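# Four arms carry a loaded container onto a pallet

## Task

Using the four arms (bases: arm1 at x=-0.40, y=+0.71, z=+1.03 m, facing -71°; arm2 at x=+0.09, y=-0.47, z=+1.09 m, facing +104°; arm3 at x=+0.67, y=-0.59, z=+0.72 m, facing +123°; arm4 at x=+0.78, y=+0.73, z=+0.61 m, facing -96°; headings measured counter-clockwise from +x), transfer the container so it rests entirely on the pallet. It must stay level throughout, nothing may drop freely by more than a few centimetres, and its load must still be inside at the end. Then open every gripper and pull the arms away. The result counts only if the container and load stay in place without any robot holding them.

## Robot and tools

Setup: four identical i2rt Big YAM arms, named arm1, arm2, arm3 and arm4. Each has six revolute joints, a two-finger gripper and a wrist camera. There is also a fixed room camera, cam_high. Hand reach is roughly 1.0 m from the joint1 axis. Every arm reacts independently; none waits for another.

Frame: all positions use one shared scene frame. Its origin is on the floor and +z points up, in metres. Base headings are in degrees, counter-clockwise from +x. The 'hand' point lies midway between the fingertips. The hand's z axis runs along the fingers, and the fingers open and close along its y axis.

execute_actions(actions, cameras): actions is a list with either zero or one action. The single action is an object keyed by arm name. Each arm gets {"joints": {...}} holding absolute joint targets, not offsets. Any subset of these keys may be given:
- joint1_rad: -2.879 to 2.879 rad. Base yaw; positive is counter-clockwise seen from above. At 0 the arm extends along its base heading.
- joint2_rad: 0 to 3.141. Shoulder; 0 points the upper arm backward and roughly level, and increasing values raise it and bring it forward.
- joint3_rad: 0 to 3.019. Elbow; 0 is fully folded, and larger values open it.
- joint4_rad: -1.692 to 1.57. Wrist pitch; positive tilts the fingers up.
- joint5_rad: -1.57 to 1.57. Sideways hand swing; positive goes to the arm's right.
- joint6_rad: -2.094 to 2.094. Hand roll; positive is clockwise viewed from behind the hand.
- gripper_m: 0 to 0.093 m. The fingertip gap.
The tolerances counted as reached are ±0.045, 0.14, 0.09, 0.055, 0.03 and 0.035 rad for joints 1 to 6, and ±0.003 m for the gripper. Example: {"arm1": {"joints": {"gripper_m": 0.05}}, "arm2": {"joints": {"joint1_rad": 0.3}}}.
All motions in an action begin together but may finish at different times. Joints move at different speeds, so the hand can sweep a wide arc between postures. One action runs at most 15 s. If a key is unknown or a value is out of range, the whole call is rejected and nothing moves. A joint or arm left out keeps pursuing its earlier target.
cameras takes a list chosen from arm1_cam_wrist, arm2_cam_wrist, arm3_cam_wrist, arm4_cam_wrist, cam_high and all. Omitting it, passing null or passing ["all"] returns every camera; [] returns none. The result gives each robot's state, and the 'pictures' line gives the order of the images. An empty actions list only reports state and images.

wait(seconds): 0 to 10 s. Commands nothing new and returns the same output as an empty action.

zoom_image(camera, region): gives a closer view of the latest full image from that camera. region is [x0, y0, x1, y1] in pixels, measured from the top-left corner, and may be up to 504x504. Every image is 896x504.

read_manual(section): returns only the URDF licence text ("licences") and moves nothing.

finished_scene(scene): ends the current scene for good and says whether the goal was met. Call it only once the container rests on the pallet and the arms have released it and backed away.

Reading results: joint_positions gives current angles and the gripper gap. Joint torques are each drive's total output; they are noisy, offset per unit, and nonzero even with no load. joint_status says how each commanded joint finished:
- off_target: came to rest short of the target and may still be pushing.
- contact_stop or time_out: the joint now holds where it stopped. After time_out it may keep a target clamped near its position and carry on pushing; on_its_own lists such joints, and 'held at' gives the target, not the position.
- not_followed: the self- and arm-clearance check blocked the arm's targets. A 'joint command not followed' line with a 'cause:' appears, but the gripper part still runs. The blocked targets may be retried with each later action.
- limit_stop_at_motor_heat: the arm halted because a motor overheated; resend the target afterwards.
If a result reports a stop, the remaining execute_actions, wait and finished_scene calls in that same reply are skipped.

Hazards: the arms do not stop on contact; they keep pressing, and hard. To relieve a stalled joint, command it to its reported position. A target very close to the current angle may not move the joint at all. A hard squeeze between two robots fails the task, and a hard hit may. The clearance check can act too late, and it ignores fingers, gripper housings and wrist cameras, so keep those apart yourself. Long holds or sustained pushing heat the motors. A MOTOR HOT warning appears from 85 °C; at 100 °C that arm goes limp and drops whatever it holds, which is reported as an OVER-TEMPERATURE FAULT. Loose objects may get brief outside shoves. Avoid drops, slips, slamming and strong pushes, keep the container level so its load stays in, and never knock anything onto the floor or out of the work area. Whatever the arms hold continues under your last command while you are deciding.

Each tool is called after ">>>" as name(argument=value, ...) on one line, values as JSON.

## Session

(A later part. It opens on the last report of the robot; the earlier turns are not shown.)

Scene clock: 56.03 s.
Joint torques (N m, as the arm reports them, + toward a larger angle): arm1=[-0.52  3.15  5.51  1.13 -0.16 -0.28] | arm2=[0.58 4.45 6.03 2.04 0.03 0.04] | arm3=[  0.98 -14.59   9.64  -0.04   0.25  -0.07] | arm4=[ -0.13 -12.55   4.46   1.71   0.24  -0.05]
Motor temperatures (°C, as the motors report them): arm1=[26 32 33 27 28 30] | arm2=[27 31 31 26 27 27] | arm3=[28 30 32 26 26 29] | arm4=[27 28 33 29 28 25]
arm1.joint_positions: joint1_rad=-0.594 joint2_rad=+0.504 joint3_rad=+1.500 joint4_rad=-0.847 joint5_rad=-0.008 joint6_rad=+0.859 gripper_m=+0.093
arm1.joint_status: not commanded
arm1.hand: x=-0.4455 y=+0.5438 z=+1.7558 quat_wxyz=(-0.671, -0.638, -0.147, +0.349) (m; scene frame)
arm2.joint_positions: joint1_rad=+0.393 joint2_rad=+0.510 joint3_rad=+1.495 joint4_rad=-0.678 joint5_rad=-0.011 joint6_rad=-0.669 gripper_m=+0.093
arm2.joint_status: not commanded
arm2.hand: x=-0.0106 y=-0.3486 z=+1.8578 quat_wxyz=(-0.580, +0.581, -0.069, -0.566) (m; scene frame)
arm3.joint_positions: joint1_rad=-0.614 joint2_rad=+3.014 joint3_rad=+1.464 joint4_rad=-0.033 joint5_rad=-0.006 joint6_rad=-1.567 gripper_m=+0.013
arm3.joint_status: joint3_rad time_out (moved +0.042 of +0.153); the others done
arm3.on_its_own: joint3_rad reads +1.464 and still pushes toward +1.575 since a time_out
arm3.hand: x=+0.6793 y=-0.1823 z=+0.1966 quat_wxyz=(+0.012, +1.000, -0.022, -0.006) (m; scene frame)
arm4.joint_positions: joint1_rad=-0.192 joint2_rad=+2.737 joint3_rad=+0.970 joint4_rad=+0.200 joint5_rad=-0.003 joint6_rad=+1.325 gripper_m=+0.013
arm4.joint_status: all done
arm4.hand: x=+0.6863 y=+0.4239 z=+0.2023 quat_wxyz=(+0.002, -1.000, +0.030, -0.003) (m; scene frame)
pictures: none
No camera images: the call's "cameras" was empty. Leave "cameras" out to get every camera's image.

Landed. Release and withdraw.

>>> execute_actions(actions=[{"arm3":{"joints":{"joint2_rad":3.014,"joint3_rad":1.475,"gripper_m":0.093}},"arm4":{"joints":{"joint2_rad":2.737,"joint3_rad":0.97,"joint4_rad":0.2,"gripper_m":0.093}}}], cameras=[])

>>> execute_actions(actions=[{"arm3":{"joints":{"joint2_rad":2.72,"joint3_rad":1.23,"joint4_rad":-0.06}},"arm4":{"joints":{"joint2_rad":2.44,"joint3_rad":0.79,"joint4_rad":0.08}}}], cameras=[])

>>> execute_actions(actions=[{"arm3":{"joints":{"joint2_rad":0.8,"joint3_rad":1.0,"joint4_rad":-1.0}},"arm4":{"joints":{"joint2_rad":0.8,"joint3_rad":1.0,"joint4_rad":-1.0}}}], cameras=["cam_high","arm3_cam_wrist","arm4_cam_wrist"])

Scene clock: 57.03 s.
Joint torques (N m, as the arm reports them, + toward a larger angle): arm1=[-0.36  3.05  5.52  1.14 -0.16 -0.27] | arm2=[0.65 4.47 6.01 2.04 0.02 0.04] | arm3=[  1.04 -14.96   0.72   0.16  -0.07  -0.07] | arm4=[ -0.78 -16.64  -1.79   0.9    0.21  -0.07]
Motor temperatures (°C, as the motors report them): arm1=[26 32 33 27 28 30] | arm2=[27 30 31 26 27 27] | arm3=[28 30 32 26 26 29] | arm4=[27 28 32 29 28 25]
arm1.joint_positions: joint1_rad=-0.594 joint2_rad=+0.504 joint3_rad=+1.500 joint4_rad=-0.847 joint5_rad=-0.008 joint6_rad=+0.859 gripper_m=+0.093
arm1.joint_status: not commanded
arm1.hand: x=-0.4455 y=+0.5438 z=+1.7558 quat_wxyz=(-0.671, -0.638, -0.147, +0.349) (m; scene frame)
arm2.joint_positions: joint1_rad=+0.393 joint2_rad=+0.510 joint3_rad=+1.495 joint4_rad=-0.678 joint5_rad=-0.011 joint6_rad=-0.669 gripper_m=+0.093
arm2.joint_status: not commanded
arm2.hand: x=-0.0106 y=-0.3486 z=+1.8578 quat_wxyz=(-0.580, +0.581, -0.069, -0.566) (m; scene frame)
arm3.joint_positions: joint1_rad=-0.613 joint2_rad=+3.013 joint3_rad=+1.475 joint4_rad=-0.040 joint5_rad=+0.001 joint6_rad=-1.566 gripper_m=+0.093
arm3.joint_status: all done
arm3.hand: x=+0.6804 y=-0.1762 z=+0.1969 quat_wxyz=(+0.009, +1.000, -0.022, -0.003) (m; scene frame)
arm4.joint_positions: joint1_rad=-0.192 joint2_rad=+2.740 joint3_rad=+0.978 joint4_rad=+0.198 joint5_rad=-0.002 joint6_rad=+1.325 gripper_m=+0.093
arm4.joint_status: all done
arm4.hand: x=+0.6853 y=+0.4211 z=+0.2011 quat_wxyz=(+0.001, -1.000, +0.030, -0.003) (m; scene frame)
pictures: none
No camera images: the call's "cameras" was empty. Leave "cameras" out to get every camera's image.

Scene clock: 58.30 s.
Joint torques (N m, as the arm reports them, + toward a larger angle): arm1=[-0.46  3.1   5.52  1.14 -0.16 -0.27] | arm2=[0.61 4.36 6.02 2.05 0.03 0.04] | arm3=[  1.63 -13.89   1.21  -0.11  -0.09  -0.11] | arm4=[ -0.41 -15.12  -0.66   0.7    0.2   -0.04]
Motor temperatures (°C, as the motors report them): arm1=[26 32 33 27 28 30] | arm2=[27 30 31 26 27 27] | arm3=[28 30 31 26 26 29] | arm4=[27 28 32 29 28 25]
arm1.joint_positions: joint1_rad=-0.594 joint2_rad=+0.504 joint3_rad=+1.500 joint4_rad=-0.847 joint5_rad=-0.008 joint6_rad=+0.859 gripper_m=+0.093
arm1.joint_status: not commanded
arm1.hand: x=-0.4455 y=+0.5438 z=+1.7558 quat_wxyz=(-0.671, -0.638, -0.147, +0.349) (m; scene frame)
arm2.joint_positions: joint1_rad=+0.393 joint2_rad=+0.510 joint3_rad=+1.495 joint4_rad=-0.678 joint5_rad=-0.011 joint6_rad=-0.669 gripper_m=+0.093
arm2.joint_status: not commanded
arm2.hand: x=-0.0106 y=-0.3486 z=+1.8578 quat_wxyz=(-0.580, +0.581, -0.069, -0.566) (m; scene frame)
arm3.joint_positions: joint1_rad=-0.613 joint2_rad=+2.703 joint3_rad=+1.231 joint4_rad=-0.051 joint5_rad=+0.001 joint6_rad=-1.566 gripper_m=+0.093
arm3.joint_status: all done
arm3.hand: x=+0.6822 y=-0.1488 z=+0.3167 quat_wxyz=(-0.018, +1.000, -0.022, -0.002) (m; scene frame)
arm4.joint_positions: joint1_rad=-0.192 joint2_rad=+2.435 joint3_rad=+0.793 joint4_rad=+0.085 joint5_rad=-0.003 joint6_rad=+1.326 gripper_m=+0.093
arm4.joint_status: all done
arm4.hand: x=+0.6835 y=+0.4159 z=+0.3036 quat_wxyz=(-0.003, -1.000, +0.030, -0.002) (m; scene frame)
pictures: none
No camera images: the call's "cameras" was empty. Leave "cameras" out to get every camera's image.

Scene clock: 60.30 s.
Joint torques (N m, as the arm reports them, + toward a larger angle): arm1=[-0.48  3.1   5.53  1.14 -0.16 -0.27] | arm2=[0.62 4.42 6.   2.04 0.03 0.05] | arm3=[ 1.19 -0.2  10.74  0.7  -0.04 -0.01] | arm4=[-0.61 -2.82  8.96  1.87  0.19 -0.13]
Motor temperatures (°C, as the motors report them): arm1=[26 32 33 27 28 30] | arm2=[27 30 31 26 27 27] | arm3=[28 30 31 26 26 29] | arm4=[27 28 32 29 28 25]
arm1.joint_positions: joint1_rad=-0.594 joint2_rad=+0.504 joint3_rad=+1.500 joint4_rad=-0.847 joint5_rad=-0.008 joint6_rad=+0.859 gripper_m=+0.093
arm1.joint_status: not commanded
arm1.hand: x=-0.4455 y=+0.5438 z=+1.7558 quat_wxyz=(-0.671, -0.638, -0.147, +0.349) (m; scene frame)
arm2.joint_positions: joint1_rad=+0.393 joint2_rad=+0.510 joint3_rad=+1.495 joint4_rad=-0.678 joint5_rad=-0.011 joint6_rad=-0.669 gripper_m=+0.093
arm2.joint_status: not commanded
arm2.hand: x=-0.0106 y=-0.3486 z=+1.8578 quat_wxyz=(-0.580, +0.581, -0.069, -0.566) (m; scene frame)
arm3.joint_positions: joint1_rad=-0.613 joint2_rad=+0.791 joint3_rad=+0.996 joint4_rad=-0.981 joint5_rad=+0.001 joint6_rad=-1.566 gripper_m=+0.093
arm3.joint_status: all done
arm3.hand: x=+0.6831 y=-0.2301 z=+1.0663 quat_wxyz=(-0.381, +0.924, -0.022, +0.004) (m; scene frame)
arm4.joint_positions: joint1_rad=-0.192 joint2_rad=+0.796 joint3_rad=+0.999 joint4_rad=-0.993 joint5_rad=-0.003 joint6_rad=+1.326 gripper_m=+0.093
arm4.joint_status: all done
arm4.hand: x=+0.6733 y=+0.3887 z=+0.9561 quat_wxyz=(-0.362, -0.926, +0.028, +0.100) (m; scene frame)
pictures: arm3_cam_wrist, arm4_cam_wrist, cam_high
camera_calibration (this result's frames):
arm3_cam_wrist: T_world_to_cam=[[0.0563537, 0.703332, 0.708624, -0.629578], [0.783774, -0.470833, 0.404987, -1.0722], [0.618485, 0.532578, -0.577787, 0.441513], [0, 0, 0, 1]] pos_world=[0.602775, -0.297167, 1.13546]
arm4_cam_wrist: T_world_to_cam=[[-0.0275597, 0.749013, -0.661982, 0.356159], [0.91699, 0.282584, 0.28156, -0.990737], [0.397957, -0.599271, -0.694626, 0.749704], [0, 0, 0, 1]] pos_world=[0.619961, 0.462475, 1.03549]
Images, in order (width x height): arm3_cam_wrist 896x504, arm4_cam_wrist 896x504, cam_high 896x504.

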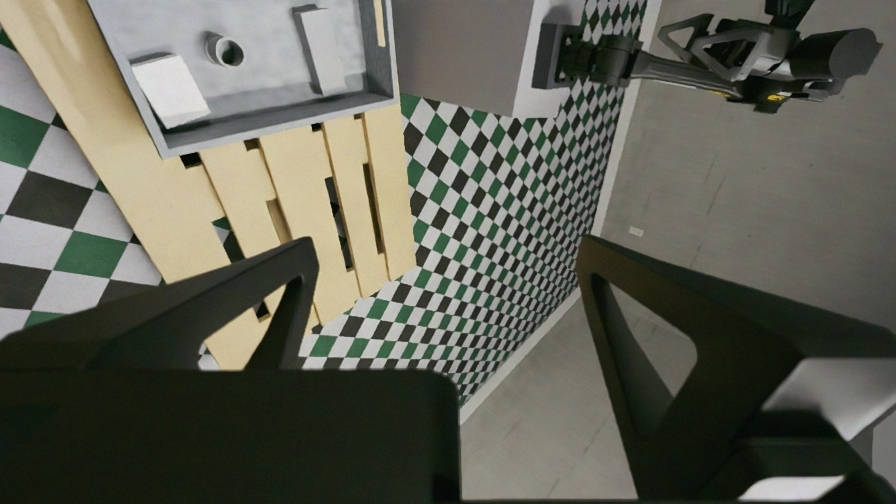

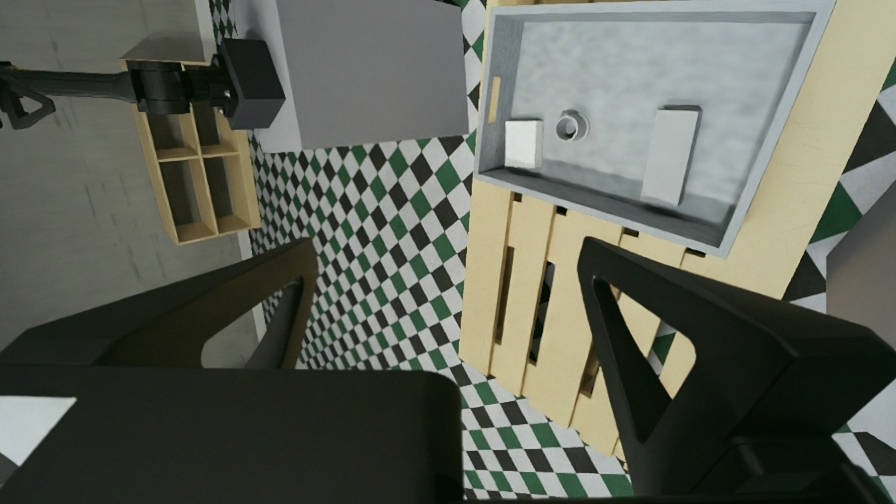

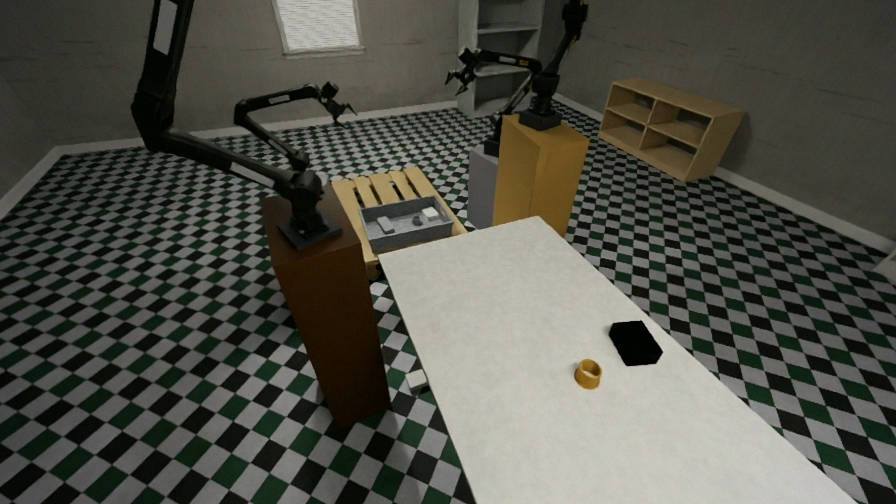

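Pallet is visible beyond the -x wall; done.

>>> finished_scene(scene=1)

The scene is finished: the task was done.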